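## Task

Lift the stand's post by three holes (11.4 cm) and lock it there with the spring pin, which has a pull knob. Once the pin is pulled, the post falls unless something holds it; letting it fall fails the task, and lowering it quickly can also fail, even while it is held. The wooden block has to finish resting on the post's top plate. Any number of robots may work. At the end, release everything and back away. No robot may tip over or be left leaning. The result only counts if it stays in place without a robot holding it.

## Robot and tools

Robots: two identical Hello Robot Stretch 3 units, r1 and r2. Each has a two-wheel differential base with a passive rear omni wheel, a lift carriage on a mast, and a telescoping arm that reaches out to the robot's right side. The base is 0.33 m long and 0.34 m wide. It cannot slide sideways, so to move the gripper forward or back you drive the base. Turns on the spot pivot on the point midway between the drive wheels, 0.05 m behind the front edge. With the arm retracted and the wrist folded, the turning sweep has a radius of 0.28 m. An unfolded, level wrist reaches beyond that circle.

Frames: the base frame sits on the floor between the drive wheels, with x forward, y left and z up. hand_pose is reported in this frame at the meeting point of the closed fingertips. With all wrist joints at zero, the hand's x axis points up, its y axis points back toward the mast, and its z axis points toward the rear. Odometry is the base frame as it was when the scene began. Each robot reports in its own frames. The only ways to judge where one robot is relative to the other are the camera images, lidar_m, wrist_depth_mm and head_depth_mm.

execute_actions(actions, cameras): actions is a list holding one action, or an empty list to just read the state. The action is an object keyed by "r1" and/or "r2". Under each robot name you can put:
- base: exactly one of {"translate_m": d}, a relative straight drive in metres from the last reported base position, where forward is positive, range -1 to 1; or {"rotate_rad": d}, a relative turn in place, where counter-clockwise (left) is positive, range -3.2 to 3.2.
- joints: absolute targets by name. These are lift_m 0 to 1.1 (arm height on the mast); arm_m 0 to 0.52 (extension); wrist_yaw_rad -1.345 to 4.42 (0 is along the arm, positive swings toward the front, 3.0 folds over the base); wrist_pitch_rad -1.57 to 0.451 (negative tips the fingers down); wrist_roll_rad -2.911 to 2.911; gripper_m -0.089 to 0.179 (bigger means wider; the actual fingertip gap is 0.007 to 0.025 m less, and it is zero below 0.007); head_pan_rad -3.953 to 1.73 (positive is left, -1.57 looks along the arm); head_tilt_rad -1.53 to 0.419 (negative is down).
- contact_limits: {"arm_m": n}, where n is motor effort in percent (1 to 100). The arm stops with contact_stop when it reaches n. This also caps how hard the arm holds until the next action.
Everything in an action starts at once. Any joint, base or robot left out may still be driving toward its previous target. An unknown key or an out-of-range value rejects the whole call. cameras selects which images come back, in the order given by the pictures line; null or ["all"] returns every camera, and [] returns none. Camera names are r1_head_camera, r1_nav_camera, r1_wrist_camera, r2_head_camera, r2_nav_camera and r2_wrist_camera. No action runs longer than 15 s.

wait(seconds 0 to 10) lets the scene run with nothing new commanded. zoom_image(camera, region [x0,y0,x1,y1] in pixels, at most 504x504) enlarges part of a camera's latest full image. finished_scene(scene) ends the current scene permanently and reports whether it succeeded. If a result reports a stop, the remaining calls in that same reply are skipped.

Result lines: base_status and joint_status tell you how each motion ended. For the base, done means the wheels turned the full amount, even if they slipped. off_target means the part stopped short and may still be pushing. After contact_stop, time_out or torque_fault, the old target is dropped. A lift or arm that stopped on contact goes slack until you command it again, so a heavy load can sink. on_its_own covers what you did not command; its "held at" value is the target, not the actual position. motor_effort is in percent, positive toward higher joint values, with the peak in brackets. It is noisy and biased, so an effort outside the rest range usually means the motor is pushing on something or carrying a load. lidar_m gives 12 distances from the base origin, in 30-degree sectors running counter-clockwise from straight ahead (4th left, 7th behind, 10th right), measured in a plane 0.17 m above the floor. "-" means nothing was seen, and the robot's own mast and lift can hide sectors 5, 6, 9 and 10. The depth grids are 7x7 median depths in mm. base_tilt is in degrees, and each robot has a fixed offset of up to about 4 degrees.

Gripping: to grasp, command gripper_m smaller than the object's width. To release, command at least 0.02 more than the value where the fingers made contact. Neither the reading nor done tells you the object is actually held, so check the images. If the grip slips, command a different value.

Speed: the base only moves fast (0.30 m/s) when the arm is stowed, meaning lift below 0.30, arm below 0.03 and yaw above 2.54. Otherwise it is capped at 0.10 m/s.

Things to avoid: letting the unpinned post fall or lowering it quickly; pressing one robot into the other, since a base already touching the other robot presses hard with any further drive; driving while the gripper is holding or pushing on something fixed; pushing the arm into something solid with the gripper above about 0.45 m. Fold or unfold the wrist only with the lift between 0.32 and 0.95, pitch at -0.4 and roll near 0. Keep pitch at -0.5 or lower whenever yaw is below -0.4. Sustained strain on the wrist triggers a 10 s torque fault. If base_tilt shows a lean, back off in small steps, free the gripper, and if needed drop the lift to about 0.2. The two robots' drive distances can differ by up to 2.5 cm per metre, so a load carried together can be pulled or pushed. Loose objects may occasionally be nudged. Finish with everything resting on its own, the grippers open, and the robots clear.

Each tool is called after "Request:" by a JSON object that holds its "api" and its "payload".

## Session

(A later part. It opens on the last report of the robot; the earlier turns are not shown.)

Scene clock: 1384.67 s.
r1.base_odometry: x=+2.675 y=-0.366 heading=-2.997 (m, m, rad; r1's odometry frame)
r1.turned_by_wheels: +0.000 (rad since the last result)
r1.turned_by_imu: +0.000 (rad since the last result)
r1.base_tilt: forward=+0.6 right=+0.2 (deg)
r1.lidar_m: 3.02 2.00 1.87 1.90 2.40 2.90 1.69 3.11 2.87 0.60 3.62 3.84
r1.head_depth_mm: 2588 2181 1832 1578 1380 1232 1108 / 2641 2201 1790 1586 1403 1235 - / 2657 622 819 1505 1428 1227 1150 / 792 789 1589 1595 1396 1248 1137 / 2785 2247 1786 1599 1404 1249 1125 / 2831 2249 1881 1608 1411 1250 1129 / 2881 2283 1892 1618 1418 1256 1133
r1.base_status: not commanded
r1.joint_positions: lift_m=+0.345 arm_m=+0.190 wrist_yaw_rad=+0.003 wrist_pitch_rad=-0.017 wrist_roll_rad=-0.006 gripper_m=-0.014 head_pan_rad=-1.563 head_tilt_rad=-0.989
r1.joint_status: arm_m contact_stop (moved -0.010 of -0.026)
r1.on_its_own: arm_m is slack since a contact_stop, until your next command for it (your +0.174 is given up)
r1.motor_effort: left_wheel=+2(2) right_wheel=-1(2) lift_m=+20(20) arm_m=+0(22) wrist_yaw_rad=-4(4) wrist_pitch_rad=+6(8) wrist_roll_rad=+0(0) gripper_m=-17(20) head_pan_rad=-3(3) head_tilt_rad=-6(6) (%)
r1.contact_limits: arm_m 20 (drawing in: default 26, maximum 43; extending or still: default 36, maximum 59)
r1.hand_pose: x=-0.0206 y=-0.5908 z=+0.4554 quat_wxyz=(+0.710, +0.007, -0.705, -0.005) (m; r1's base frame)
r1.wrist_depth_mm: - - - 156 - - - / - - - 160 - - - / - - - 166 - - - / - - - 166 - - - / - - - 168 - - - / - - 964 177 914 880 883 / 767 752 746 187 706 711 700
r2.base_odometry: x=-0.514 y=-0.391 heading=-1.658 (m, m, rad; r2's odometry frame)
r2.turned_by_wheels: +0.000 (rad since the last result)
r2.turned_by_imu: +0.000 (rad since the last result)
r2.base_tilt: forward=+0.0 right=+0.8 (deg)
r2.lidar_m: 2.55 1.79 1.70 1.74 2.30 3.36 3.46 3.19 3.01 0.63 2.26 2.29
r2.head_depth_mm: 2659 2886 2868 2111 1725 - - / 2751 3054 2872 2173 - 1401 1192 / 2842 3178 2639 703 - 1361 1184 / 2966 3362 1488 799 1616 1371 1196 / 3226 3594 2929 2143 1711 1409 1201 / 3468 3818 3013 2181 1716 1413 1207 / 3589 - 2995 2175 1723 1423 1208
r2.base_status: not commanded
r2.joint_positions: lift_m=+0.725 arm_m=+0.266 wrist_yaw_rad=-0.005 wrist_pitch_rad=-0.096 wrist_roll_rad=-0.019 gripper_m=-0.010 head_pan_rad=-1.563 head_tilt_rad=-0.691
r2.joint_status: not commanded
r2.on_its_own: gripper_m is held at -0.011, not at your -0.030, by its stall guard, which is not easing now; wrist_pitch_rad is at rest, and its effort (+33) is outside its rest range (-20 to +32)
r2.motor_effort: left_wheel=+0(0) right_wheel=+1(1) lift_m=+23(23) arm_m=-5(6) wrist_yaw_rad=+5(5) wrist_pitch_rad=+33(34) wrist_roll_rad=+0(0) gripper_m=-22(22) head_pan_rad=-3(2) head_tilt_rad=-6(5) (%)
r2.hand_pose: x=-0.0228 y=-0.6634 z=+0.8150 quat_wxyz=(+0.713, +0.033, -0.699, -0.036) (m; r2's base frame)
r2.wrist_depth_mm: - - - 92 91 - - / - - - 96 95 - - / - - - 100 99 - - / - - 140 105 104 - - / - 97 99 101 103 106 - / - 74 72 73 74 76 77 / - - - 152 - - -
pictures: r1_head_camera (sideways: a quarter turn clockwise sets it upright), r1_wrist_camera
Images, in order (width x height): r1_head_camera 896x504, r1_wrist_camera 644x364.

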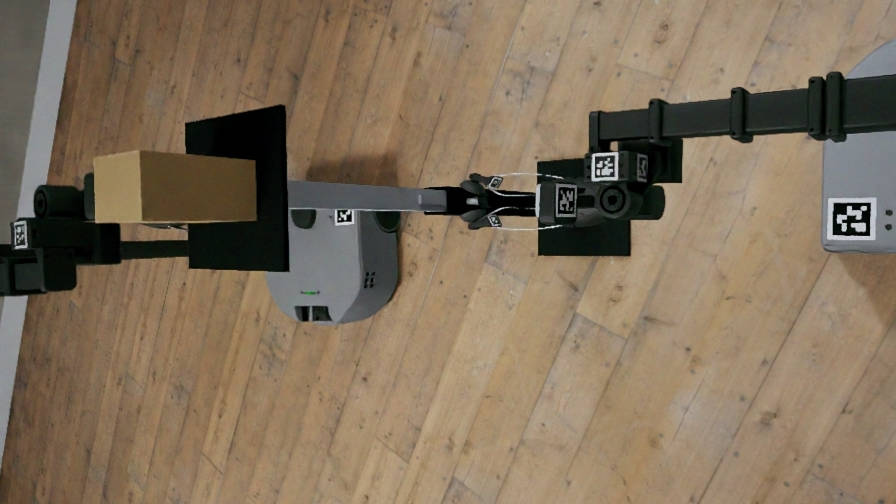

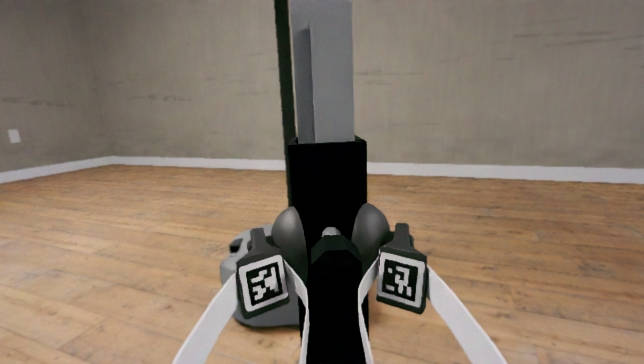

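Request:
{"api": "execute_actions", "payload": {"actions": [{"r1": {"joints": {"arm_m": 0.189}}, "r2": {"joints": {"lift_m": 0.736}}}], "cameras": ["r1_wrist_camera", "r1_head_camera"]}}

Request:
{"api": "zoom_image", "payload": {"camera": "r1_head_camera", "region": [400, 140, 580, 260]}}

Scene clock: 1411.47 s.
r1.base_odometry: x=+2.675 y=-0.366 heading=-2.997 (m, m, rad; r1's odometry frame)
r1.turned_by_wheels: +0.000 (rad since the last result)
r1.turned_by_imu: +0.000 (rad since the last result)
r1.base_tilt: forward=+0.6 right=+0.3 (deg)
r1.lidar_m: 3.03 2.00 1.87 1.90 2.39 2.91 1.69 3.09 2.87 0.59 3.65 3.84
r1.head_depth_mm: 2570 2189 1829 1578 1384 1231 1109 / 2638 2178 1793 1586 1410 1237 - / 771 622 845 1512 1424 1224 1150 / 780 777 1591 1592 1394 1243 1137 / 2801 2236 1785 1606 1407 1252 1127 / 2822 2250 1880 1610 1413 1257 1129 / 2840 2281 1899 1628 1413 1262 1130
r1.base_status: not commanded
r1.joint_positions: lift_m=+0.345 arm_m=+0.190 wrist_yaw_rad=+0.003 wrist_pitch_rad=-0.017 wrist_roll_rad=-0.006 gripper_m=-0.014 head_pan_rad=-1.563 head_tilt_rad=-0.989
r1.joint_status: all done
r1.motor_effort: left_wheel=+3(3) right_wheel=-1(1) lift_m=+20(20) arm_m=-9(9) wrist_yaw_rad=-5(4) wrist_pitch_rad=+7(7) wrist_roll_rad=+0(0) gripper_m=-17(17) head_pan_rad=-3(3) head_tilt_rad=-6(6) (%)
r1.hand_pose: x=-0.0206 y=-0.5905 z=+0.4554 quat_wxyz=(+0.710, +0.007, -0.705, -0.005) (m; r1's base frame)
r1.wrist_depth_mm: - - - 156 - - - / - - - 161 - - - / - - - 166 - - - / - - - 165 - - - / - - - 168 - - - / - - 973 176 921 856 881 / 760 761 743 187 698 711 681
r2.base_odometry: x=-0.514 y=-0.391 heading=-1.658 (m, m, rad; r2's odometry frame)
r2.turned_by_wheels: +0.000 (rad since the last result)
r2.turned_by_imu: -0.001 (rad since the last result)
r2.base_tilt: forward=+0.0 right=+0.9 (deg)
r2.lidar_m: 2.55 1.79 1.70 1.74 2.30 3.34 3.44 3.19 3.00 0.63 2.25 2.29
r2.head_depth_mm: 2638 2890 2859 2137 1730 - - / 2733 3017 2865 2193 - 1392 1188 / 2819 3177 2645 704 - 1361 1195 / 3075 3350 1498 764 1599 1368 1194 / 3198 3658 2926 2161 1701 1403 1198 / 3453 3822 2931 2167 1718 1410 1200 / 3607 - 2979 2182 1712 1414 1210
r2.base_status: not commanded
r2.joint_positions: lift_m=+0.735 arm_m=+0.266 wrist_yaw_rad=-0.005 wrist_pitch_rad=-0.099 wrist_roll_rad=-0.019 gripper_m=-0.010 head_pan_rad=-1.563 head_tilt_rad=-0.691
r2.joint_status: all done
r2.on_its_own: gripper_m is held at -0.011, not at your -0.030, by its stall guard, which is not easing now; wrist_pitch_rad is at rest, and its effort (+34) is outside its rest range (-20 to +32)
r2.motor_effort: left_wheel=+0(0) right_wheel=+1(1) lift_m=+33(34) arm_m=-6(6) wrist_yaw_rad=+5(5) wrist_pitch_rad=+34(35) wrist_roll_rad=+0(0) gripper_m=-22(21) head_pan_rad=-3(3) head_tilt_rad=-5(6) (%)
r2.hand_pose: x=-0.0228 y=-0.6633 z=+0.8248 quat_wxyz=(+0.713, +0.034, -0.699, -0.037) (m; r2's base frame)
r2.wrist_depth_mm: - - - 92 91 - - / - - - 96 95 - - / - - - 100 99 - - / - - 141 104 104 - - / - 97 99 101 104 106 - / - 73 72 73 75 76 77 / - - - 152 - - 68
pictures: r1_head_camera (sideways: a quarter turn clockwise sets it upright), r1_wrist_camera
Images, in order (width x height): r1_head_camera 896x504, r1_wrist_camera 644x364.

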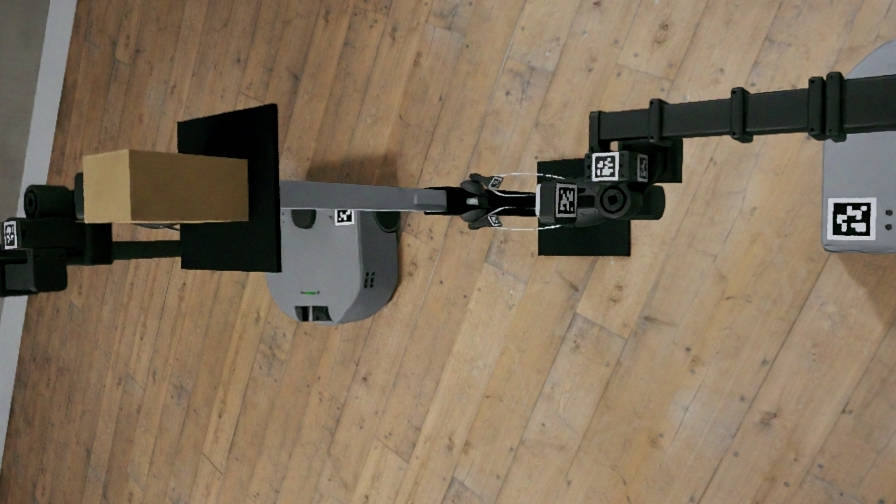

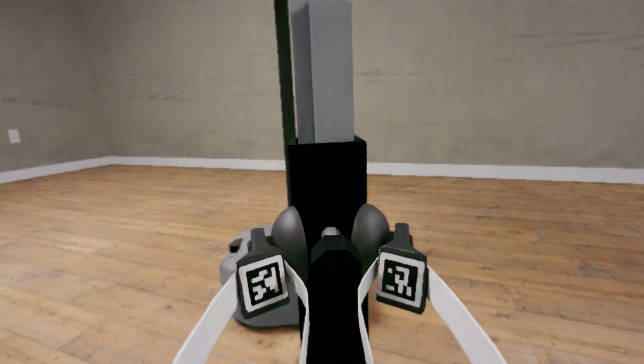

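Region (400, 140, 580, 260) of r1_head_camera's 896x504 image, scaled by 2.800, with more detail than that image has.

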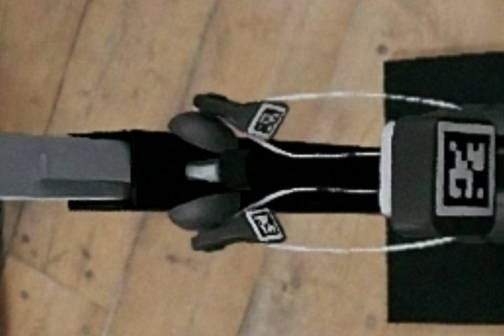

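Request:
{"api": "execute_actions", "payload": {"actions": [{"r2": {"joints": {"lift_m": 0.836}}}], "cameras": ["r1_wrist_camera", "r1_head_camera", "r2_wrist_camera"]}}

Request:
{"api": "zoom_image", "payload": {"camera": "r1_head_camera", "region": [330, 120, 580, 280]}}

Scene clock: 1425.40 s.
r1.base_odometry: x=+2.675 y=-0.366 heading=-2.997 (m, m, rad; r1's odometry frame)
r1.turned_by_wheels: +0.000 (rad since the last result)
r1.turned_by_imu: +0.000 (rad since the last result)
r1.base_tilt: forward=+0.6 right=+0.3 (deg)
r1.lidar_m: 3.03 2.01 1.88 1.90 2.39 2.91 1.69 3.08 2.87 0.59 3.65 3.82
r1.head_depth_mm: 2556 2187 1819 1566 1382 1234 1108 / 2663 2083 1844 1578 1410 1231 - / 517 641 1724 1508 1423 1222 1145 / 1291 2048 1624 1594 1394 1248 1136 / 2817 2242 1790 1609 1406 1252 1126 / 2856 2268 1884 1614 1416 1251 1129 / 2875 2282 1896 1624 1420 1262 1129
r1.base_status: not commanded
r1.joint_positions: lift_m=+0.345 arm_m=+0.190 wrist_yaw_rad=+0.003 wrist_pitch_rad=-0.017 wrist_roll_rad=-0.006 gripper_m=-0.014 head_pan_rad=-1.563 head_tilt_rad=-0.989
r1.joint_status: not commanded
r1.motor_effort: left_wheel=+3(3) right_wheel=+0(0) lift_m=+20(20) arm_m=-9(9) wrist_yaw_rad=-5(5) wrist_pitch_rad=+7(8) wrist_roll_rad=+0(0) gripper_m=-17(17) head_pan_rad=-3(3) head_tilt_rad=-6(6) (%)
r1.hand_pose: x=-0.0206 y=-0.5905 z=+0.4554 quat_wxyz=(+0.710, +0.007, -0.705, -0.005) (m; r1's base frame)
r1.wrist_depth_mm: - - - 157 - - - / - - - 161 - - - / - - - 166 - - - / - - - 165 - - - / - - - 169 - - - / - - 961 178 914 887 856 / 765 730 751 188 716 702 704
r2.base_odometry: x=-0.514 y=-0.391 heading=-1.658 (m, m, rad; r2's odometry frame)
r2.turned_by_wheels: +0.000 (rad since the last result)
r2.turned_by_imu: -0.001 (rad since the last result)
r2.base_tilt: forward=+0.0 right=+0.8 (deg)
r2.lidar_m: 2.54 1.79 1.70 1.74 2.29 3.37 3.45 3.20 3.01 0.63 2.25 2.30
r2.head_depth_mm: 2584 2910 2896 2293 - 1385 1165 / 2711 3023 2898 - 1625 1394 1188 / 2810 3111 639 - 1580 1370 1190 / 3010 3376 731 1746 1603 1372 1192 / 3156 3665 2946 2173 1704 1401 1205 / 3428 3804 2966 2177 1704 1417 1206 / 3670 - 2997 2207 1705 1415 1210
r2.base_status: not commanded
r2.joint_positions: lift_m=+0.835 arm_m=+0.266 wrist_yaw_rad=-0.006 wrist_pitch_rad=-0.100 wrist_roll_rad=-0.019 gripper_m=-0.010 head_pan_rad=-1.563 head_tilt_rad=-0.691
r2.joint_status: all done
r2.on_its_own: gripper_m is held at -0.011, not at your -0.030, by its stall guard, which is not easing now; wrist_pitch_rad is at rest, and its effort (+35) is outside its rest range (-20 to +32)
r2.motor_effort: left_wheel=+0(0) right_wheel=+1(1) lift_m=+33(34) arm_m=-6(5) wrist_yaw_rad=+4(4) wrist_pitch_rad=+35(35) wrist_roll_rad=+0(0) gripper_m=-22(21) head_pan_rad=-2(3) head_tilt_rad=-6(5) (%)
r2.hand_pose: x=-0.0229 y=-0.6632 z=+0.9246 quat_wxyz=(+0.713, +0.034, -0.699, -0.037) (m; r2's base frame)
r2.wrist_depth_mm: - - - 92 91 - - / - - - 95 94 - - / - - - 99 99 - - / - - 141 104 104 - - / - 97 99 101 104 107 - / - 73 72 74 75 76 78 / - - - 152 - - 68
pictures: r1_head_camera (sideways: a quarter turn clockwise sets it upright), r1_wrist_camera, r2_wrist_camera
Images, in order (width x height): r1_head_camera 896x504, r1_wrist_camera 644x364, r2_wrist_camera 644x364.

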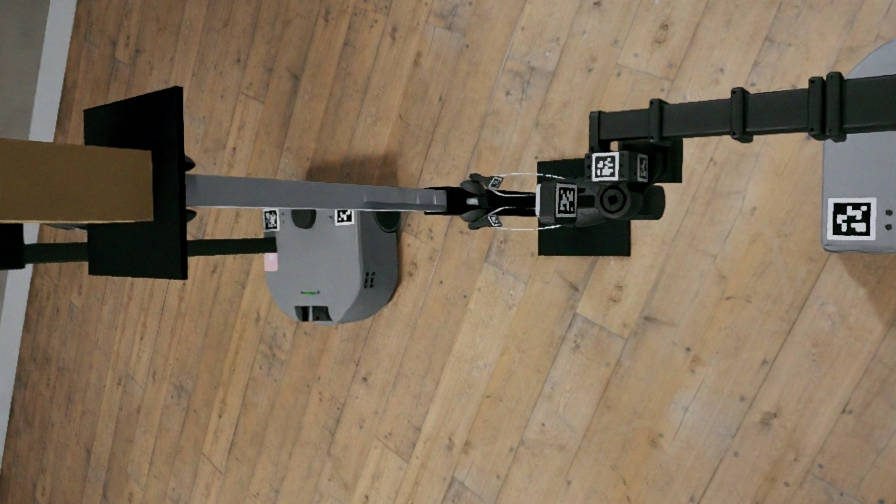

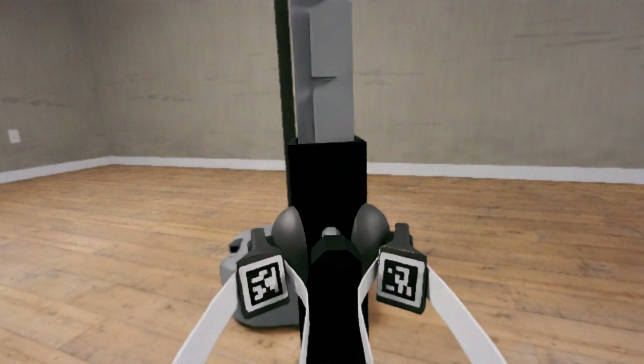

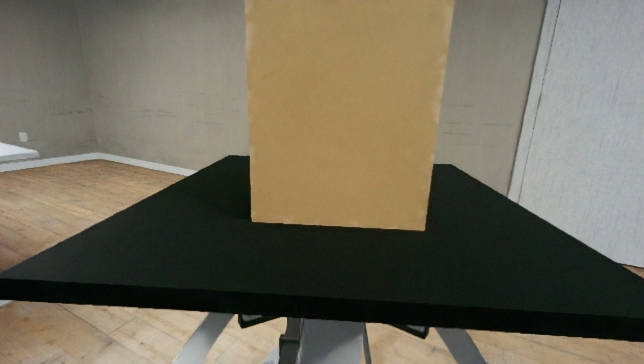

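Region (330, 120, 580, 280) of r1_head_camera's 896x504 image, scaled by 2.016, with more detail than that image has; it fills the top 323 rows of this view, and the rest is white.

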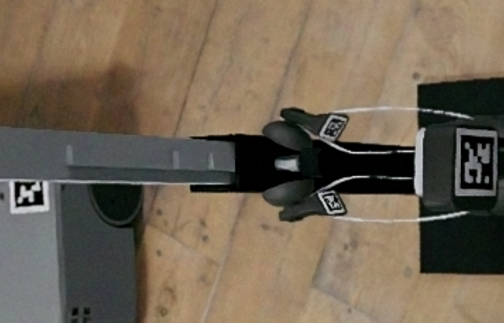

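Request:
{"api": "execute_actions", "payload": {"actions": [{"r1": {"joints": {"gripper_m": 0.06}}}], "cameras": ["r1_head_camera"]}}

Request:
{"api": "zoom_image", "payload": {"camera": "r1_head_camera", "region": [400, 140, 580, 260]}}

Request:
{"api": "execute_actions", "payload": {"actions": [{"r1": {"joints": {"arm_m": 0.12}}, "r2": {"joints": {"lift_m": 0.832}}}], "cameras": ["r1_head_camera", "r1_wrist_camera"]}}

Request:
{"api": "zoom_image", "payload": {"camera": "r1_head_camera", "region": [400, 140, 580, 260]}}

Scene clock: 1437.13 s.
r1.base_odometry: x=+2.675 y=-0.366 heading=-2.997 (m, m, rad; r1's odometry frame)
r1.turned_by_wheels: +0.000 (rad since the last result)
r1.turned_by_imu: +0.000 (rad since the last result)
r1.base_tilt: forward=+0.7 right=+0.2 (deg)
r1.lidar_m: 3.02 2.00 1.87 1.90 2.40 2.91 1.69 3.07 2.87 0.60 3.67 3.84
r1.head_depth_mm: 2568 2178 1825 1575 1383 1232 1111 / 2648 2072 1833 1585 1407 1233 - / 516 642 1730 1506 1427 1224 1148 / 1287 2045 1617 1594 1400 1247 1142 / 2804 2256 1790 1605 1407 1245 1121 / 2830 2267 1878 1615 1412 1257 1127 / 2854 2268 1874 1630 1417 1259 1131
r1.base_status: not commanded
r1.joint_positions: lift_m=+0.345 arm_m=+0.189 wrist_yaw_rad=+0.001 wrist_pitch_rad=-0.019 wrist_roll_rad=-0.006 gripper_m=+0.060 head_pan_rad=-1.563 head_tilt_rad=-0.989
r1.joint_status: all done
r1.motor_effort: left_wheel=+2(2) right_wheel=-1(1) lift_m=+20(20) arm_m=-3(9) wrist_yaw_rad=-2(4) wrist_pitch_rad=+8(9) wrist_roll_rad=+0(0) gripper_m=+0(80) head_pan_rad=-3(3) head_tilt_rad=-6(5) (%)
r1.hand_pose: x=-0.0212 y=-0.5900 z=+0.4548 quat_wxyz=(+0.710, +0.007, -0.705, -0.007) (m; r1's base frame)
r1.wrist_depth_mm: - - - 156 - - - / - - - 162 - - - / - - - 165 - - - / - - - 166 - - - / - - - 171 - - - / - - - 180 873 877 866 / 771 773 725 186 733 711 690
r2.base_odometry: x=-0.514 y=-0.391 heading=-1.658 (m, m, rad; r2's odometry frame)
r2.turned_by_wheels: +0.000 (rad since the last result)
r2.turned_by_imu: -0.001 (rad since the last result)
r2.base_tilt: forward=+0.0 right=+0.8 (deg)
r2.lidar_m: 2.55 1.79 1.70 1.74 2.30 3.35 3.44 3.20 3.02 0.63 2.25 2.29
r2.head_depth_mm: 2621 2887 2858 2277 - 1384 1168 / 2741 3047 2937 - 1642 1406 1190 / 2823 3096 638 - 1537 1361 1190 / 3008 3370 733 1741 1584 1376 1196 / 3189 3620 2942 2165 1695 1399 1195 / 3483 3758 2988 2158 1705 1405 1197 / 3661 - 2983 2185 1713 1412 1204
r2.base_status: not commanded
r2.joint_positions: lift_m=+0.835 arm_m=+0.266 wrist_yaw_rad=-0.006 wrist_pitch_rad=-0.100 wrist_roll_rad=-0.019 gripper_m=-0.010 head_pan_rad=-1.563 head_tilt_rad=-0.691
r2.joint_status: not commanded
r2.on_its_own: gripper_m is held at -0.011, not at your -0.030, by its stall guard, which is not easing now; wrist_pitch_rad is at rest, and its effort (+35) is outside its rest range (-20 to +32)
r2.motor_effort: left_wheel=+0(0) right_wheel=+1(1) lift_m=+33(33) arm_m=-5(6) wrist_yaw_rad=+5(4) wrist_pitch_rad=+35(35) wrist_roll_rad=+0(0) gripper_m=-21(23) head_pan_rad=-3(3) head_tilt_rad=-6(6) (%)
r2.hand_pose: x=-0.0229 y=-0.6632 z=+0.9246 quat_wxyz=(+0.713, +0.034, -0.699, -0.037) (m; r2's base frame)
r2.wrist_depth_mm: - - - 92 91 - - / - - - 95 95 - - / - - - 100 99 - - / - - 141 104 104 - - / - 97 99 101 104 106 - / - 73 72 73 75 76 77 / - - - 152 - - 69
pictures: r1_head_camera (sideways: a quarter turn clockwise sets it upright)
Images, in order (width x height): r1_head_camera 896x504.

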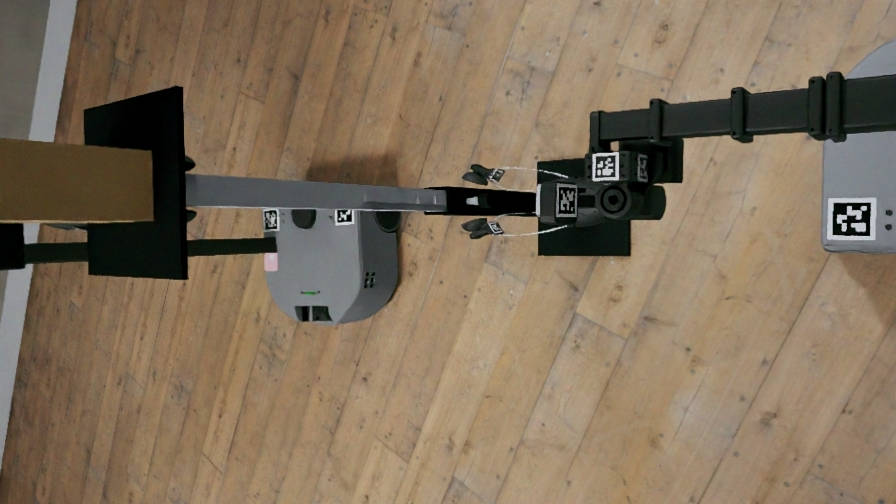

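Region (400, 140, 580, 260) of r1_head_camera's 896x504 image, scaled by 2.800, with more detail than that image has.

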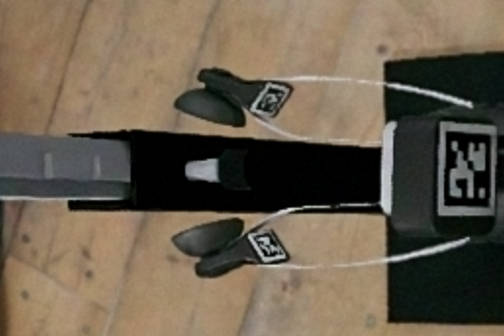

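Scene clock: 1438.83 s.
r1.base_odometry: x=+2.675 y=-0.366 heading=-2.997 (m, m, rad; r1's odometry frame)
r1.turned_by_wheels: +0.000 (rad since the last result)
r1.turned_by_imu: +0.000 (rad since the last result)
r1.base_tilt: forward=+0.6 right=+0.2 (deg)
r1.lidar_m: 3.03 2.00 1.88 1.89 2.39 2.91 1.69 3.07 2.87 0.59 3.65 3.83
r1.head_depth_mm: 2564 2187 1834 1582 1382 1231 1108 / 2668 2073 1837 1580 1383 1250 - / 517 640 1731 1527 1359 - 1148 / 1265 2044 1611 1598 1391 1240 1137 / 2796 2228 1780 1596 1404 1250 1123 / 2842 2272 1880 1618 1408 1254 1129 / 2858 2277 1900 1614 1419 1260 1134
r1.base_status: not commanded
r1.joint_positions: lift_m=+0.345 arm_m=+0.120 wrist_yaw_rad=+0.001 wrist_pitch_rad=-0.019 wrist_roll_rad=-0.006 gripper_m=+0.060 head_pan_rad=-1.563 head_tilt_rad=-0.989
r1.joint_status: all done
r1.motor_effort: left_wheel=+1(2) right_wheel=-2(1) lift_m=+20(20) arm_m=-3(3) wrist_yaw_rad=-2(2) wrist_pitch_rad=+9(8) wrist_roll_rad=+0(0) gripper_m=+0(0) head_pan_rad=-3(3) head_tilt_rad=-6(6) (%)
r1.hand_pose: x=-0.0212 y=-0.5210 z=+0.4547 quat_wxyz=(+0.710, +0.007, -0.705, -0.007) (m; r1's base frame)
r1.wrist_depth_mm: - - - 904 - - - / - - - 918 - - - / - - - 237 - - - / - - - 238 - - - / - - - 249 - - - / - - - 259 849 908 851 / 780 752 731 268 706 697 682
r2.base_odometry: x=-0.514 y=-0.391 heading=-1.658 (m, m, rad; r2's odometry frame)
r2.turned_by_wheels: +0.000 (rad since the last result)
r2.turned_by_imu: +0.000 (rad since the last result)
r2.base_tilt: forward=+0.0 right=+0.9 (deg)
r2.lidar_m: 2.54 1.79 1.70 1.74 2.30 3.36 3.44 3.20 3.02 0.63 2.25 2.29
r2.head_depth_mm: 2595 2899 2864 2244 - 1388 1169 / 2752 3025 2876 - 1627 1395 1192 / 2776 3113 641 - 1593 1368 1189 / 2963 3355 733 1769 1584 1362 1196 / 3187 3630 2922 2157 1702 1399 1197 / 3377 3790 2965 2174 1724 1409 1202 / 3650 - 2960 2205 1723 1420 1204
r2.base_status: not commanded
r2.joint_positions: lift_m=+0.832 arm_m=+0.266 wrist_yaw_rad=-0.006 wrist_pitch_rad=-0.088 wrist_roll_rad=-0.019 gripper_m=-0.010 head_pan_rad=-1.563 head_tilt_rad=-0.691
r2.joint_status: all done
r2.on_its_own: gripper_m is held at -0.011, not at your -0.030, by its stall guard, which is not easing now
r2.motor_effort: left_wheel=+0(0) right_wheel=+1(1) lift_m=+22(30) arm_m=-5(6) wrist_yaw_rad=+5(5) wrist_pitch_rad=+31(34) wrist_roll_rad=+0(0) gripper_m=-21(21) head_pan_rad=-3(3) head_tilt_rad=-6(5) (%)
r2.hand_pose: x=-0.0229 y=-0.6638 z=+0.9241 quat_wxyz=(+0.713, +0.030, -0.700, -0.033) (m; r2's base frame)
r2.wrist_depth_mm: - - - 92 92 - - / - - - 96 95 - - / - - - 100 100 - - / - - 140 104 104 - - / - 95 97 99 102 104 - / - 73 72 71 73 74 76 / - - - 152 - - -
pictures: r1_head_camera (sideways: a quarter turn clockwise sets it upright), r1_wrist_camera
Images, in order (width x height): r1_head_camera 896x504, r1_wrist_camera 644x364.

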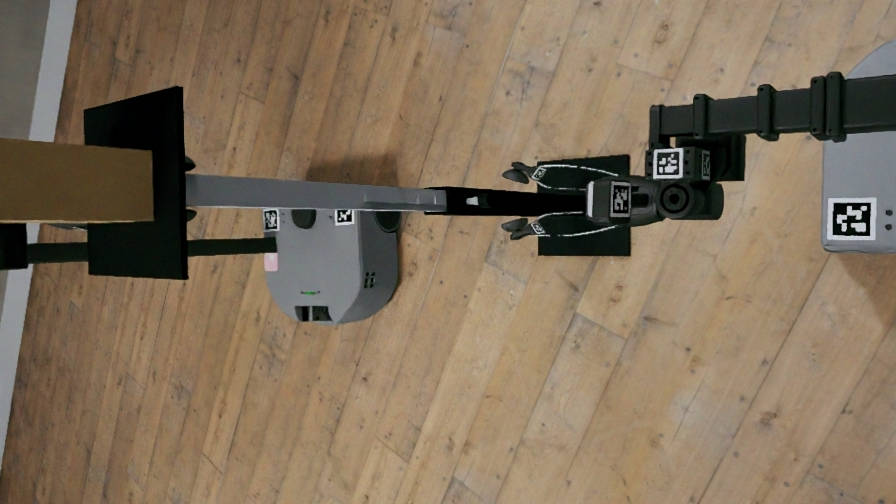

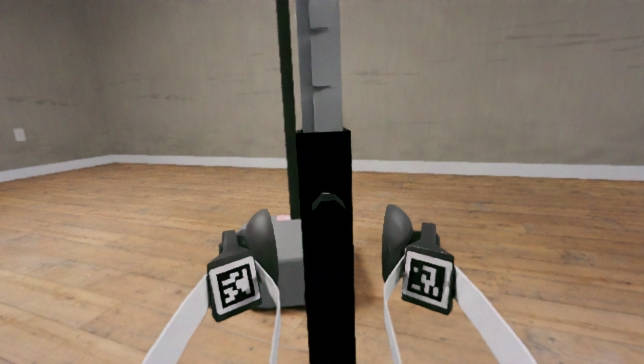

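Region (400, 140, 580, 260) of r1_head_camera's 896x504 image, scaled by 2.800, with more detail than that image has.

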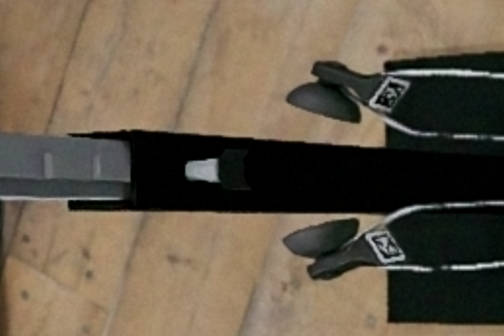

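Request:
{"api": "execute_actions", "payload": {"actions": [{"r2": {"joints": {"lift_m": 0.828}}}], "cameras": ["r1_head_camera"]}}

Request:
{"api": "zoom_image", "payload": {"camera": "r1_head_camera", "region": [400, 140, 580, 260]}}

Request:
{"api": "execute_actions", "payload": {"actions": [{"r2": {"joints": {"lift_m": 0.824}}}], "cameras": ["r1_head_camera"]}}

Request:
{"api": "zoom_image", "payload": {"camera": "r1_head_camera", "region": [400, 140, 580, 260]}}

Scene clock: 1452.13 s.
r1.base_odometry: x=+2.675 y=-0.366 heading=-2.997 (m, m, rad; r1's odometry frame)
r1.turned_by_wheels: +0.000 (rad since the last result)
r1.turned_by_imu: +0.000 (rad since the last result)
r1.base_tilt: forward=+0.6 right=+0.2 (deg)
r1.lidar_m: 3.02 2.00 1.88 1.89 2.39 2.91 1.69 3.09 2.87 0.59 3.66 3.84
r1.head_depth_mm: 2584 2196 1828 1582 1383 1230 1112 / 2644 2080 1837 1584 1385 1257 - / 516 639 1727 1528 1359 - 1144 / 740 2051 1624 1598 1385 1241 1136 / 2805 2239 1783 1609 1406 1253 1124 / 2804 2269 1884 1613 1409 1255 1129 / 2844 2272 1886 1623 1414 1263 1133
r1.base_status: not commanded
r1.joint_positions: lift_m=+0.345 arm_m=+0.120 wrist_yaw_rad=+0.001 wrist_pitch_rad=-0.019 wrist_roll_rad=-0.006 gripper_m=+0.060 head_pan_rad=-1.563 head_tilt_rad=-0.989
r1.joint_status: not commanded
r1.motor_effort: left_wheel=+2(1) right_wheel=-1(1) lift_m=+20(20) arm_m=-3(3) wrist_yaw_rad=-1(2) wrist_pitch_rad=+9(9) wrist_roll_rad=+0(0) gripper_m=+0(0) head_pan_rad=-3(3) head_tilt_rad=-6(6) (%)
r1.hand_pose: x=-0.0212 y=-0.5210 z=+0.4547 quat_wxyz=(+0.710, +0.007, -0.705, -0.007) (m; r1's base frame)
r1.wrist_depth_mm: - - - 902 - - - / - - - 978 - - - / - - - 239 - - - / - - - 239 - - - / - - - 250 - - - / - - - 258 879 889 866 / 763 753 747 270 710 698 684
r2.base_odometry: x=-0.514 y=-0.391 heading=-1.658 (m, m, rad; r2's odometry frame)
r2.turned_by_wheels: +0.000 (rad since the last result)
r2.turned_by_imu: -0.001 (rad since the last result)
r2.base_tilt: forward=+0.0 right=+0.9 (deg)
r2.lidar_m: 2.54 1.79 1.70 1.74 2.30 3.36 3.45 3.21 3.00 0.63 2.25 2.29
r2.head_depth_mm: 2615 2865 2874 2218 - 1368 1165 / 2733 3046 2886 - 1632 1400 1192 / 2824 3111 640 - 1594 1359 1200 / 3035 3401 733 1756 1612 1370 1196 / 3219 3569 2944 2159 1703 1409 1195 / 3395 3870 3010 2174 1699 1412 1206 / 3596 - 2996 2175 1720 1419 1204
r2.base_status: not commanded
r2.joint_positions: lift_m=+0.828 arm_m=+0.266 wrist_yaw_rad=-0.006 wrist_pitch_rad=-0.075 wrist_roll_rad=-0.019 gripper_m=-0.010 head_pan_rad=-1.563 head_tilt_rad=-0.691
r2.joint_status: all done
r2.on_its_own: gripper_m is held at -0.011, not at your -0.030, by its stall guard, which is not easing now
r2.motor_effort: left_wheel=+1(0) right_wheel=+1(1) lift_m=+21(20) arm_m=-5(5) wrist_yaw_rad=+5(5) wrist_pitch_rad=+26(31) wrist_roll_rad=+0(0) gripper_m=-21(22) head_pan_rad=-3(2) head_tilt_rad=-6(6) (%)
r2.hand_pose: x=-0.0229 y=-0.6644 z=+0.9236 quat_wxyz=(+0.713, +0.025, -0.700, -0.029) (m; r2's base frame)
r2.wrist_depth_mm: - - - 93 92 - - / - - - 97 96 - - / - - - 101 100 - - / - - 139 105 104 - - / - 93 95 97 99 102 - / - 73 72 70 70 71 73 / - - - 150 - - -
pictures: r1_head_camera (sideways: a quarter turn clockwise sets it upright)
Images, in order (width x height): r1_head_camera 896x504.

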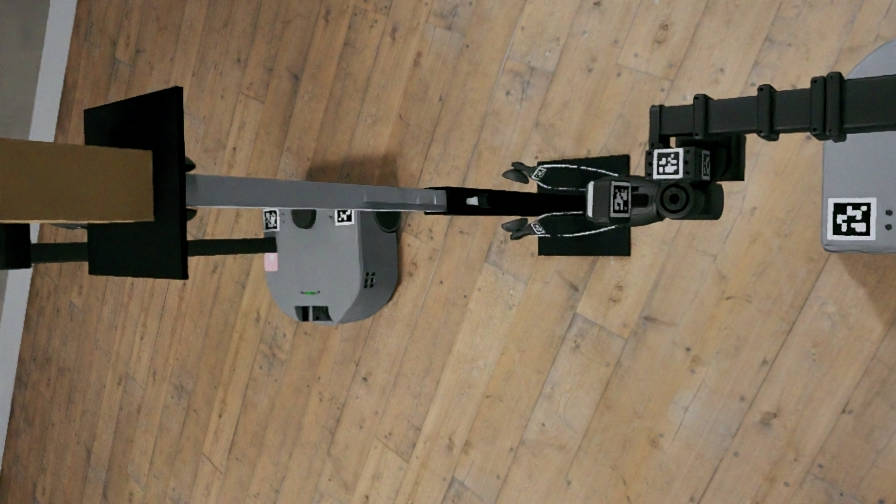

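Region (400, 140, 580, 260) of r1_head_camera's 896x504 image, scaled by 2.800, with more detail than that image has.

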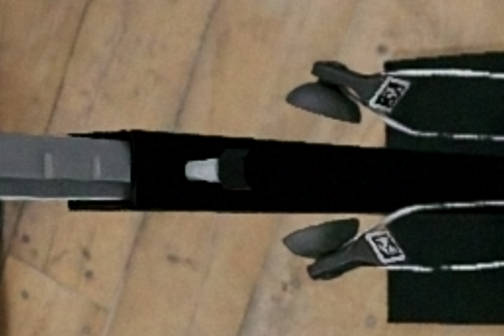

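Scene clock: 1452.70 s.
r1.base_odometry: x=+2.675 y=-0.366 heading=-2.997 (m, m, rad; r1's odometry frame)
r1.turned_by_wheels: +0.000 (rad since the last result)
r1.turned_by_imu: +0.000 (rad since the last result)
r1.base_tilt: forward=+0.6 right=+0.3 (deg)
r1.lidar_m: 3.03 2.01 1.87 1.90 2.41 2.91 1.69 3.09 2.87 0.60 3.66 3.84
r1.head_depth_mm: 2583 2193 1829 1568 1381 1227 1108 / 2637 2074 1840 1582 1387 1254 - / 516 639 1727 1523 1361 - 1148 / 738 2054 1627 1595 1393 1245 1138 / 2813 2239 1791 1601 1403 1248 1125 / 2827 2253 1881 1610 1413 1252 1130 / 2857 2285 1891 1618 1412 1261 1132
r1.base_status: not commanded
r1.joint_positions: lift_m=+0.345 arm_m=+0.120 wrist_yaw_rad=+0.001 wrist_pitch_rad=-0.019 wrist_roll_rad=-0.006 gripper_m=+0.060 head_pan_rad=-1.563 head_tilt_rad=-0.989
r1.joint_status: not commanded
r1.motor_effort: left_wheel=+1(1) right_wheel=-1(1) lift_m=+20(20) arm_m=-3(3) wrist_yaw_rad=-1(2) wrist_pitch_rad=+8(8) wrist_roll_rad=+0(0) gripper_m=+0(0) head_pan_rad=-3(3) head_tilt_rad=-5(6) (%)
r1.hand_pose: x=-0.0212 y=-0.5210 z=+0.4547 quat_wxyz=(+0.710, +0.007, -0.705, -0.007) (m; r1's base frame)
r1.wrist_depth_mm: - - - 909 - - - / - - - 923 - - - / - - - 240 - - - / - - - 236 - - - / - - - 248 - - - / - - - 259 858 928 874 / 772 759 748 268 705 703 684
r2.base_odometry: x=-0.514 y=-0.391 heading=-1.658 (m, m, rad; r2's odometry frame)
r2.turned_by_wheels: +0.000 (rad since the last result)
r2.turned_by_imu: +0.000 (rad since the last result)
r2.base_tilt: forward=+0.0 right=+0.8 (deg)
r2.lidar_m: 2.54 1.78 1.70 1.74 2.30 3.35 3.45 3.22 3.02 0.63 2.25 2.30
r2.head_depth_mm: 2587 2886 2880 2203 - 1378 1162 / 2726 3015 2880 - 1640 1391 1197 / 2796 3106 637 - 1583 1357 1197 / 3004 3378 737 1772 1600 1370 1194 / 3162 3675 2986 2139 1694 1414 1208 / 3398 3781 2961 2177 1712 1409 1209 / 3568 - 2994 2193 1700 1411 1212
r2.base_status: not commanded
r2.joint_positions: lift_m=+0.824 arm_m=+0.266 wrist_yaw_rad=-0.006 wrist_pitch_rad=-0.061 wrist_roll_rad=-0.019 gripper_m=-0.010 head_pan_rad=-1.563 head_tilt_rad=-0.691
r2.joint_status: all done
r2.on_its_own: gripper_m is held at -0.011, not at your -0.030, by its stall guard, which is not easing now
r2.motor_effort: left_wheel=+0(0) right_wheel=+1(1) lift_m=+20(20) arm_m=-6(6) wrist_yaw_rad=+5(5) wrist_pitch_rad=+22(26) wrist_roll_rad=+0(0) gripper_m=-20(21) head_pan_rad=-3(2) head_tilt_rad=-6(5) (%)
r2.hand_pose: x=-0.0230 y=-0.6649 z=+0.9230 quat_wxyz=(+0.714, +0.020, -0.700, -0.024) (m; r2's base frame)
r2.wrist_depth_mm: - - - 94 94 - - / - - - 98 97 - - / - - - 101 101 - - / - - 137 105 104 - - / - 90 92 95 97 100 - / - 72 71 70 69 69 70 / - - - 149 - - -
pictures: r1_head_camera (sideways: a quarter turn clockwise sets it upright)
Images, in order (width x height): r1_head_camera 896x504.

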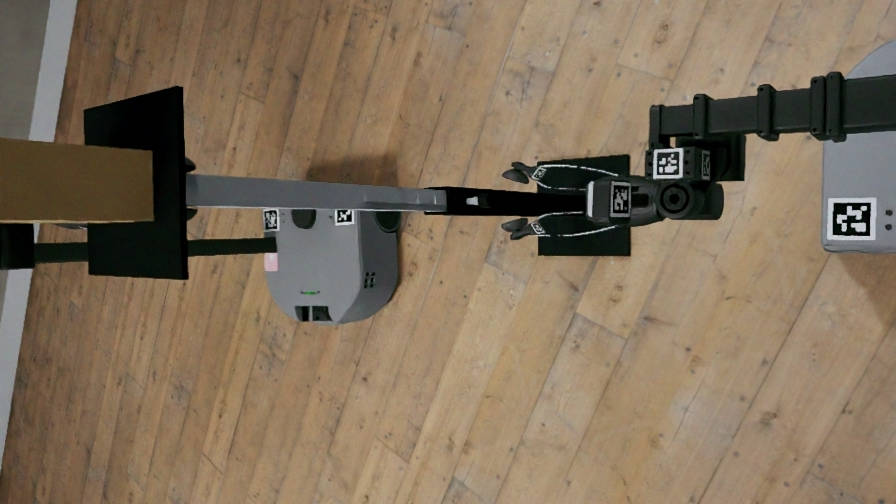

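Region (400, 140, 580, 260) of r1_head_camera's 896x504 image, scaled by 2.800, with more detail than that image has.

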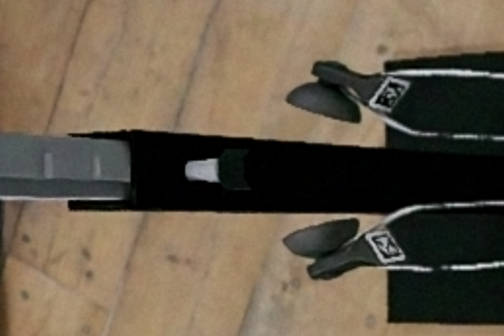

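Request:
{"api": "execute_actions", "payload": {"actions": [{"r2": {"joints": {"lift_m": 0.819}}}], "cameras": ["r1_head_camera"]}}

Request:
{"api": "zoom_image", "payload": {"camera": "r1_head_camera", "region": [400, 140, 580, 260]}}

Request:
{"api": "execute_actions", "payload": {"actions": [{"r2": {"joints": {"lift_m": 0.814}}}], "cameras": ["r1_head_camera"]}}

Request:
{"api": "zoom_image", "payload": {"camera": "r1_head_camera", "region": [400, 140, 580, 260]}}

Scene clock: 1482.57 s.
r1.base_odometry: x=+2.675 y=-0.366 heading=-2.997 (m, m, rad; r1's odometry frame)
r1.turned_by_wheels: +0.000 (rad since the last result)
r1.turned_by_imu: +0.000 (rad since the last result)
r1.base_tilt: forward=+0.6 right=+0.2 (deg)
r1.lidar_m: 3.03 2.00 1.87 1.90 2.40 2.91 1.69 3.08 2.87 0.60 3.66 3.84
r1.head_depth_mm: 2586 2187 1828 1576 1382 1227 1111 / 2661 2082 1834 1572 1386 1257 - / 516 634 1727 1524 1360 - 1153 / 740 2046 1624 1600 1392 1240 1139 / 2821 2235 1784 1606 1403 1246 1126 / 2826 2253 1891 1615 1408 1256 1128 / 2873 2265 1889 1628 1416 1258 1132
r1.base_status: not commanded
r1.joint_positions: lift_m=+0.345 arm_m=+0.120 wrist_yaw_rad=+0.001 wrist_pitch_rad=-0.019 wrist_roll_rad=-0.006 gripper_m=+0.060 head_pan_rad=-1.563 head_tilt_rad=-0.989
r1.joint_status: not commanded
r1.motor_effort: left_wheel=+1(1) right_wheel=-1(1) lift_m=+20(20) arm_m=-3(3) wrist_yaw_rad=-1(2) wrist_pitch_rad=+8(8) wrist_roll_rad=+0(0) gripper_m=+0(0) head_pan_rad=-3(3) head_tilt_rad=-7(6) (%)
r1.hand_pose: x=-0.0212 y=-0.5210 z=+0.4547 quat_wxyz=(+0.710, +0.007, -0.705, -0.007) (m; r1's base frame)
r1.wrist_depth_mm: - - - 960 - - - / - - - 951 - - - / - - - 238 - - - / - - - 236 - - - / - - - 248 - - - / - - - 259 858 897 877 / 761 772 757 270 719 713 691
r2.base_odometry: x=-0.514 y=-0.391 heading=-1.658 (m, m, rad; r2's odometry frame)
r2.turned_by_wheels: +0.000 (rad since the last result)
r2.turned_by_imu: -0.001 (rad since the last result)
r2.base_tilt: forward=+0.0 right=+0.8 (deg)
r2.lidar_m: 2.54 1.79 1.70 1.74 2.30 3.35 3.43 3.21 3.02 0.63 2.25 2.29
r2.head_depth_mm: 2618 2883 2882 2201 - 1359 1166 / 2724 3060 2941 - 1636 1383 1188 / 2845 3095 636 - 1605 1374 1194 / 2982 3423 719 1761 1596 1376 1199 / 3243 3588 2942 2152 1699 1405 1199 / 3394 3784 2923 2182 1719 1416 1199 / 3615 - 2986 2188 1723 1414 1208
r2.base_status: not commanded
r2.joint_positions: lift_m=+0.819 arm_m=+0.266 wrist_yaw_rad=-0.006 wrist_pitch_rad=-0.044 wrist_roll_rad=-0.019 gripper_m=-0.010 head_pan_rad=-1.563 head_tilt_rad=-0.691
r2.joint_status: all done
r2.on_its_own: gripper_m is held at -0.011, not at your -0.030, by its stall guard, which is not easing now
r2.motor_effort: left_wheel=+0(0) right_wheel=+1(1) lift_m=+18(18) arm_m=-5(5) wrist_yaw_rad=+5(6) wrist_pitch_rad=+16(22) wrist_roll_rad=+0(0) gripper_m=-21(20) head_pan_rad=-3(3) head_tilt_rad=-5(6) (%)
r2.hand_pose: x=-0.0230 y=-0.6656 z=+0.9224 quat_wxyz=(+0.714, +0.014, -0.700, -0.018) (m; r2's base frame)
r2.wrist_depth_mm: - - - 96 95 - - / - - - 98 98 - - / - - - 102 102 - - / - - 136 106 105 - - / - 87 89 91 94 97 - / - - 71 70 69 68 67 / - - - 149 - - -
pictures: r1_head_camera (sideways: a quarter turn clockwise sets it upright)
Images, in order (width x height): r1_head_camera 896x504.

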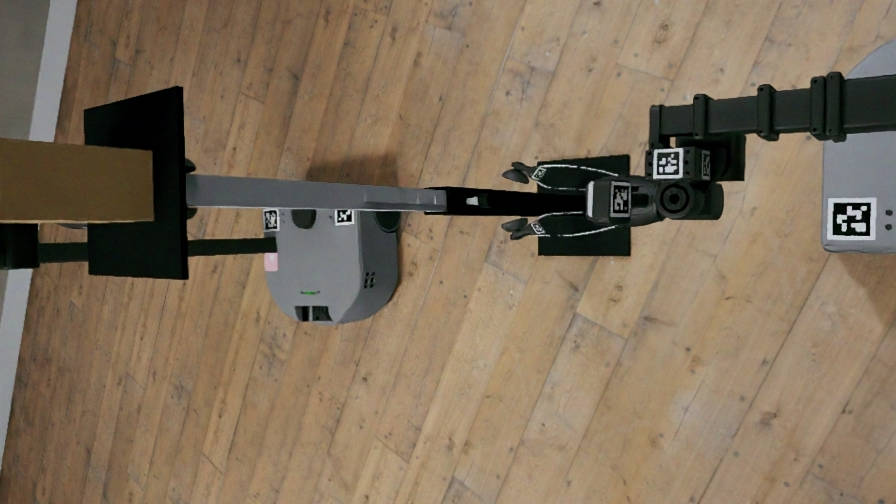

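Region (400, 140, 580, 260) of r1_head_camera's 896x504 image, scaled by 2.800, with more detail than that image has.

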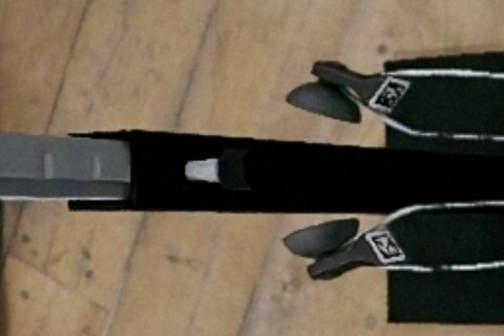

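Scene clock: 1483.27 s.
r1.base_odometry: x=+2.675 y=-0.366 heading=-2.997 (m, m, rad; r1's odometry frame)
r1.turned_by_wheels: +0.000 (rad since the last result)
r1.turned_by_imu: +0.000 (rad since the last result)
r1.base_tilt: forward=+0.6 right=+0.3 (deg)
r1.lidar_m: 3.02 2.00 1.87 1.90 2.40 2.92 1.69 3.06 2.87 0.60 3.66 3.85
r1.head_depth_mm: 2574 2193 1825 1573 1383 1226 1110 / 2633 2074 1836 1584 1385 1254 - / 517 635 1734 1528 1361 - 1151 / 739 2063 1625 1596 1389 1243 1134 / 2827 2240 1778 1603 1399 1257 1128 / 2829 2249 1874 1617 1406 1254 1130 / 2861 2279 1880 1623 1424 1259 1132
r1.base_status: not commanded
r1.joint_positions: lift_m=+0.345 arm_m=+0.120 wrist_yaw_rad=+0.001 wrist_pitch_rad=-0.019 wrist_roll_rad=-0.006 gripper_m=+0.060 head_pan_rad=-1.563 head_tilt_rad=-0.989
r1.joint_status: not commanded
r1.motor_effort: left_wheel=+2(1) right_wheel=-1(1) lift_m=+20(20) arm_m=-3(3) wrist_yaw_rad=-1(1) wrist_pitch_rad=+8(9) wrist_roll_rad=+0(0) gripper_m=+0(0) head_pan_rad=-3(3) head_tilt_rad=-6(6) (%)
r1.hand_pose: x=-0.0212 y=-0.5210 z=+0.4547 quat_wxyz=(+0.710, +0.007, -0.705, -0.007) (m; r1's base frame)
r1.wrist_depth_mm: - - - 911 - - - / - - - 971 - - - / - - - 240 - - - / - - - 236 - - - / - - - 246 - - - / - - - 257 857 892 873 / 760 751 734 270 697 686 699
r2.base_odometry: x=-0.514 y=-0.391 heading=-1.658 (m, m, rad; r2's odometry frame)
r2.turned_by_wheels: +0.000 (rad since the last result)
r2.turned_by_imu: +0.000 (rad since the last result)
r2.base_tilt: forward=+0.0 right=+0.8 (deg)
r2.lidar_m: 2.53 1.79 1.70 1.74 2.30 3.36 3.42 3.20 3.01 0.63 2.25 2.30
r2.head_depth_mm: 2616 2879 2919 2190 - 1357 1159 / 2748 3031 2886 - 1627 1400 1190 / 2870 3082 642 - 1594 1365 1195 / 2981 3402 740 1771 1598 1366 1201 / 3210 3654 2967 2182 1728 1408 1196 / 3423 3787 2953 2171 1721 1407 1206 / 3551 - 2987 2163 1719 1419 1208
r2.base_status: not commanded
r2.joint_positions: lift_m=+0.814 arm_m=+0.266 wrist_yaw_rad=-0.007 wrist_pitch_rad=-0.039 wrist_roll_rad=-0.019 gripper_m=-0.010 head_pan_rad=-1.563 head_tilt_rad=-0.691
r2.joint_status: all done
r2.on_its_own: gripper_m is held at -0.011, not at your -0.030, by its stall guard, which is not easing now
r2.motor_effort: left_wheel=-1(0) right_wheel=+2(1) lift_m=+19(21) arm_m=-6(5) wrist_yaw_rad=+6(6) wrist_pitch_rad=+14(17) wrist_roll_rad=+0(0) gripper_m=-20(20) head_pan_rad=-3(3) head_tilt_rad=-5(6) (%)
r2.hand_pose: x=-0.0231 y=-0.6658 z=+0.9189 quat_wxyz=(+0.714, +0.012, -0.700, -0.016) (m; r2's base frame)
r2.wrist_depth_mm: - - - 96 95 - - / - - - 99 98 - - / - - - 102 101 - - / - - 135 106 105 - - / - 86 88 90 93 96 - / - - 70 70 69 69 67 / - - - 148 - - -
pictures: r1_head_camera (sideways: a quarter turn clockwise sets it upright)
Images, in order (width x height): r1_head_camera 896x504.

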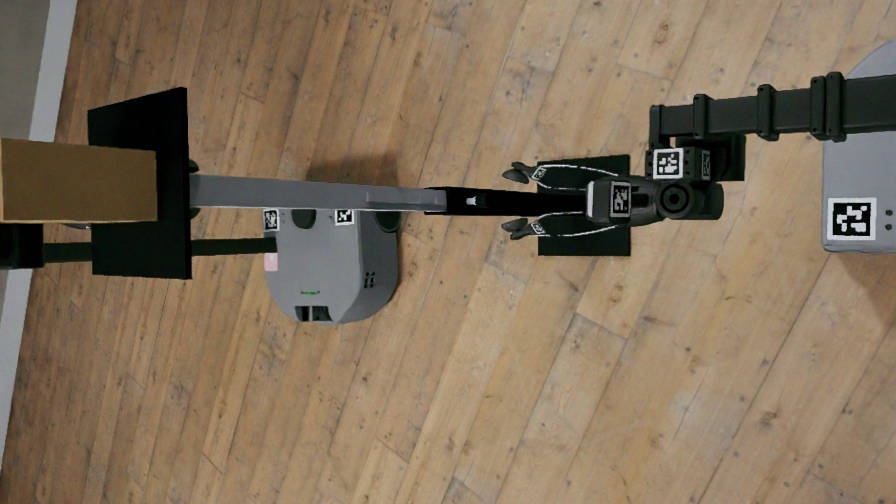

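Region (400, 140, 580, 260) of r1_head_camera's 896x504 image, scaled by 2.800, with more detail than that image has.

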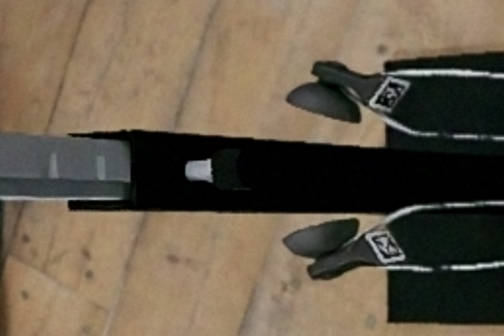

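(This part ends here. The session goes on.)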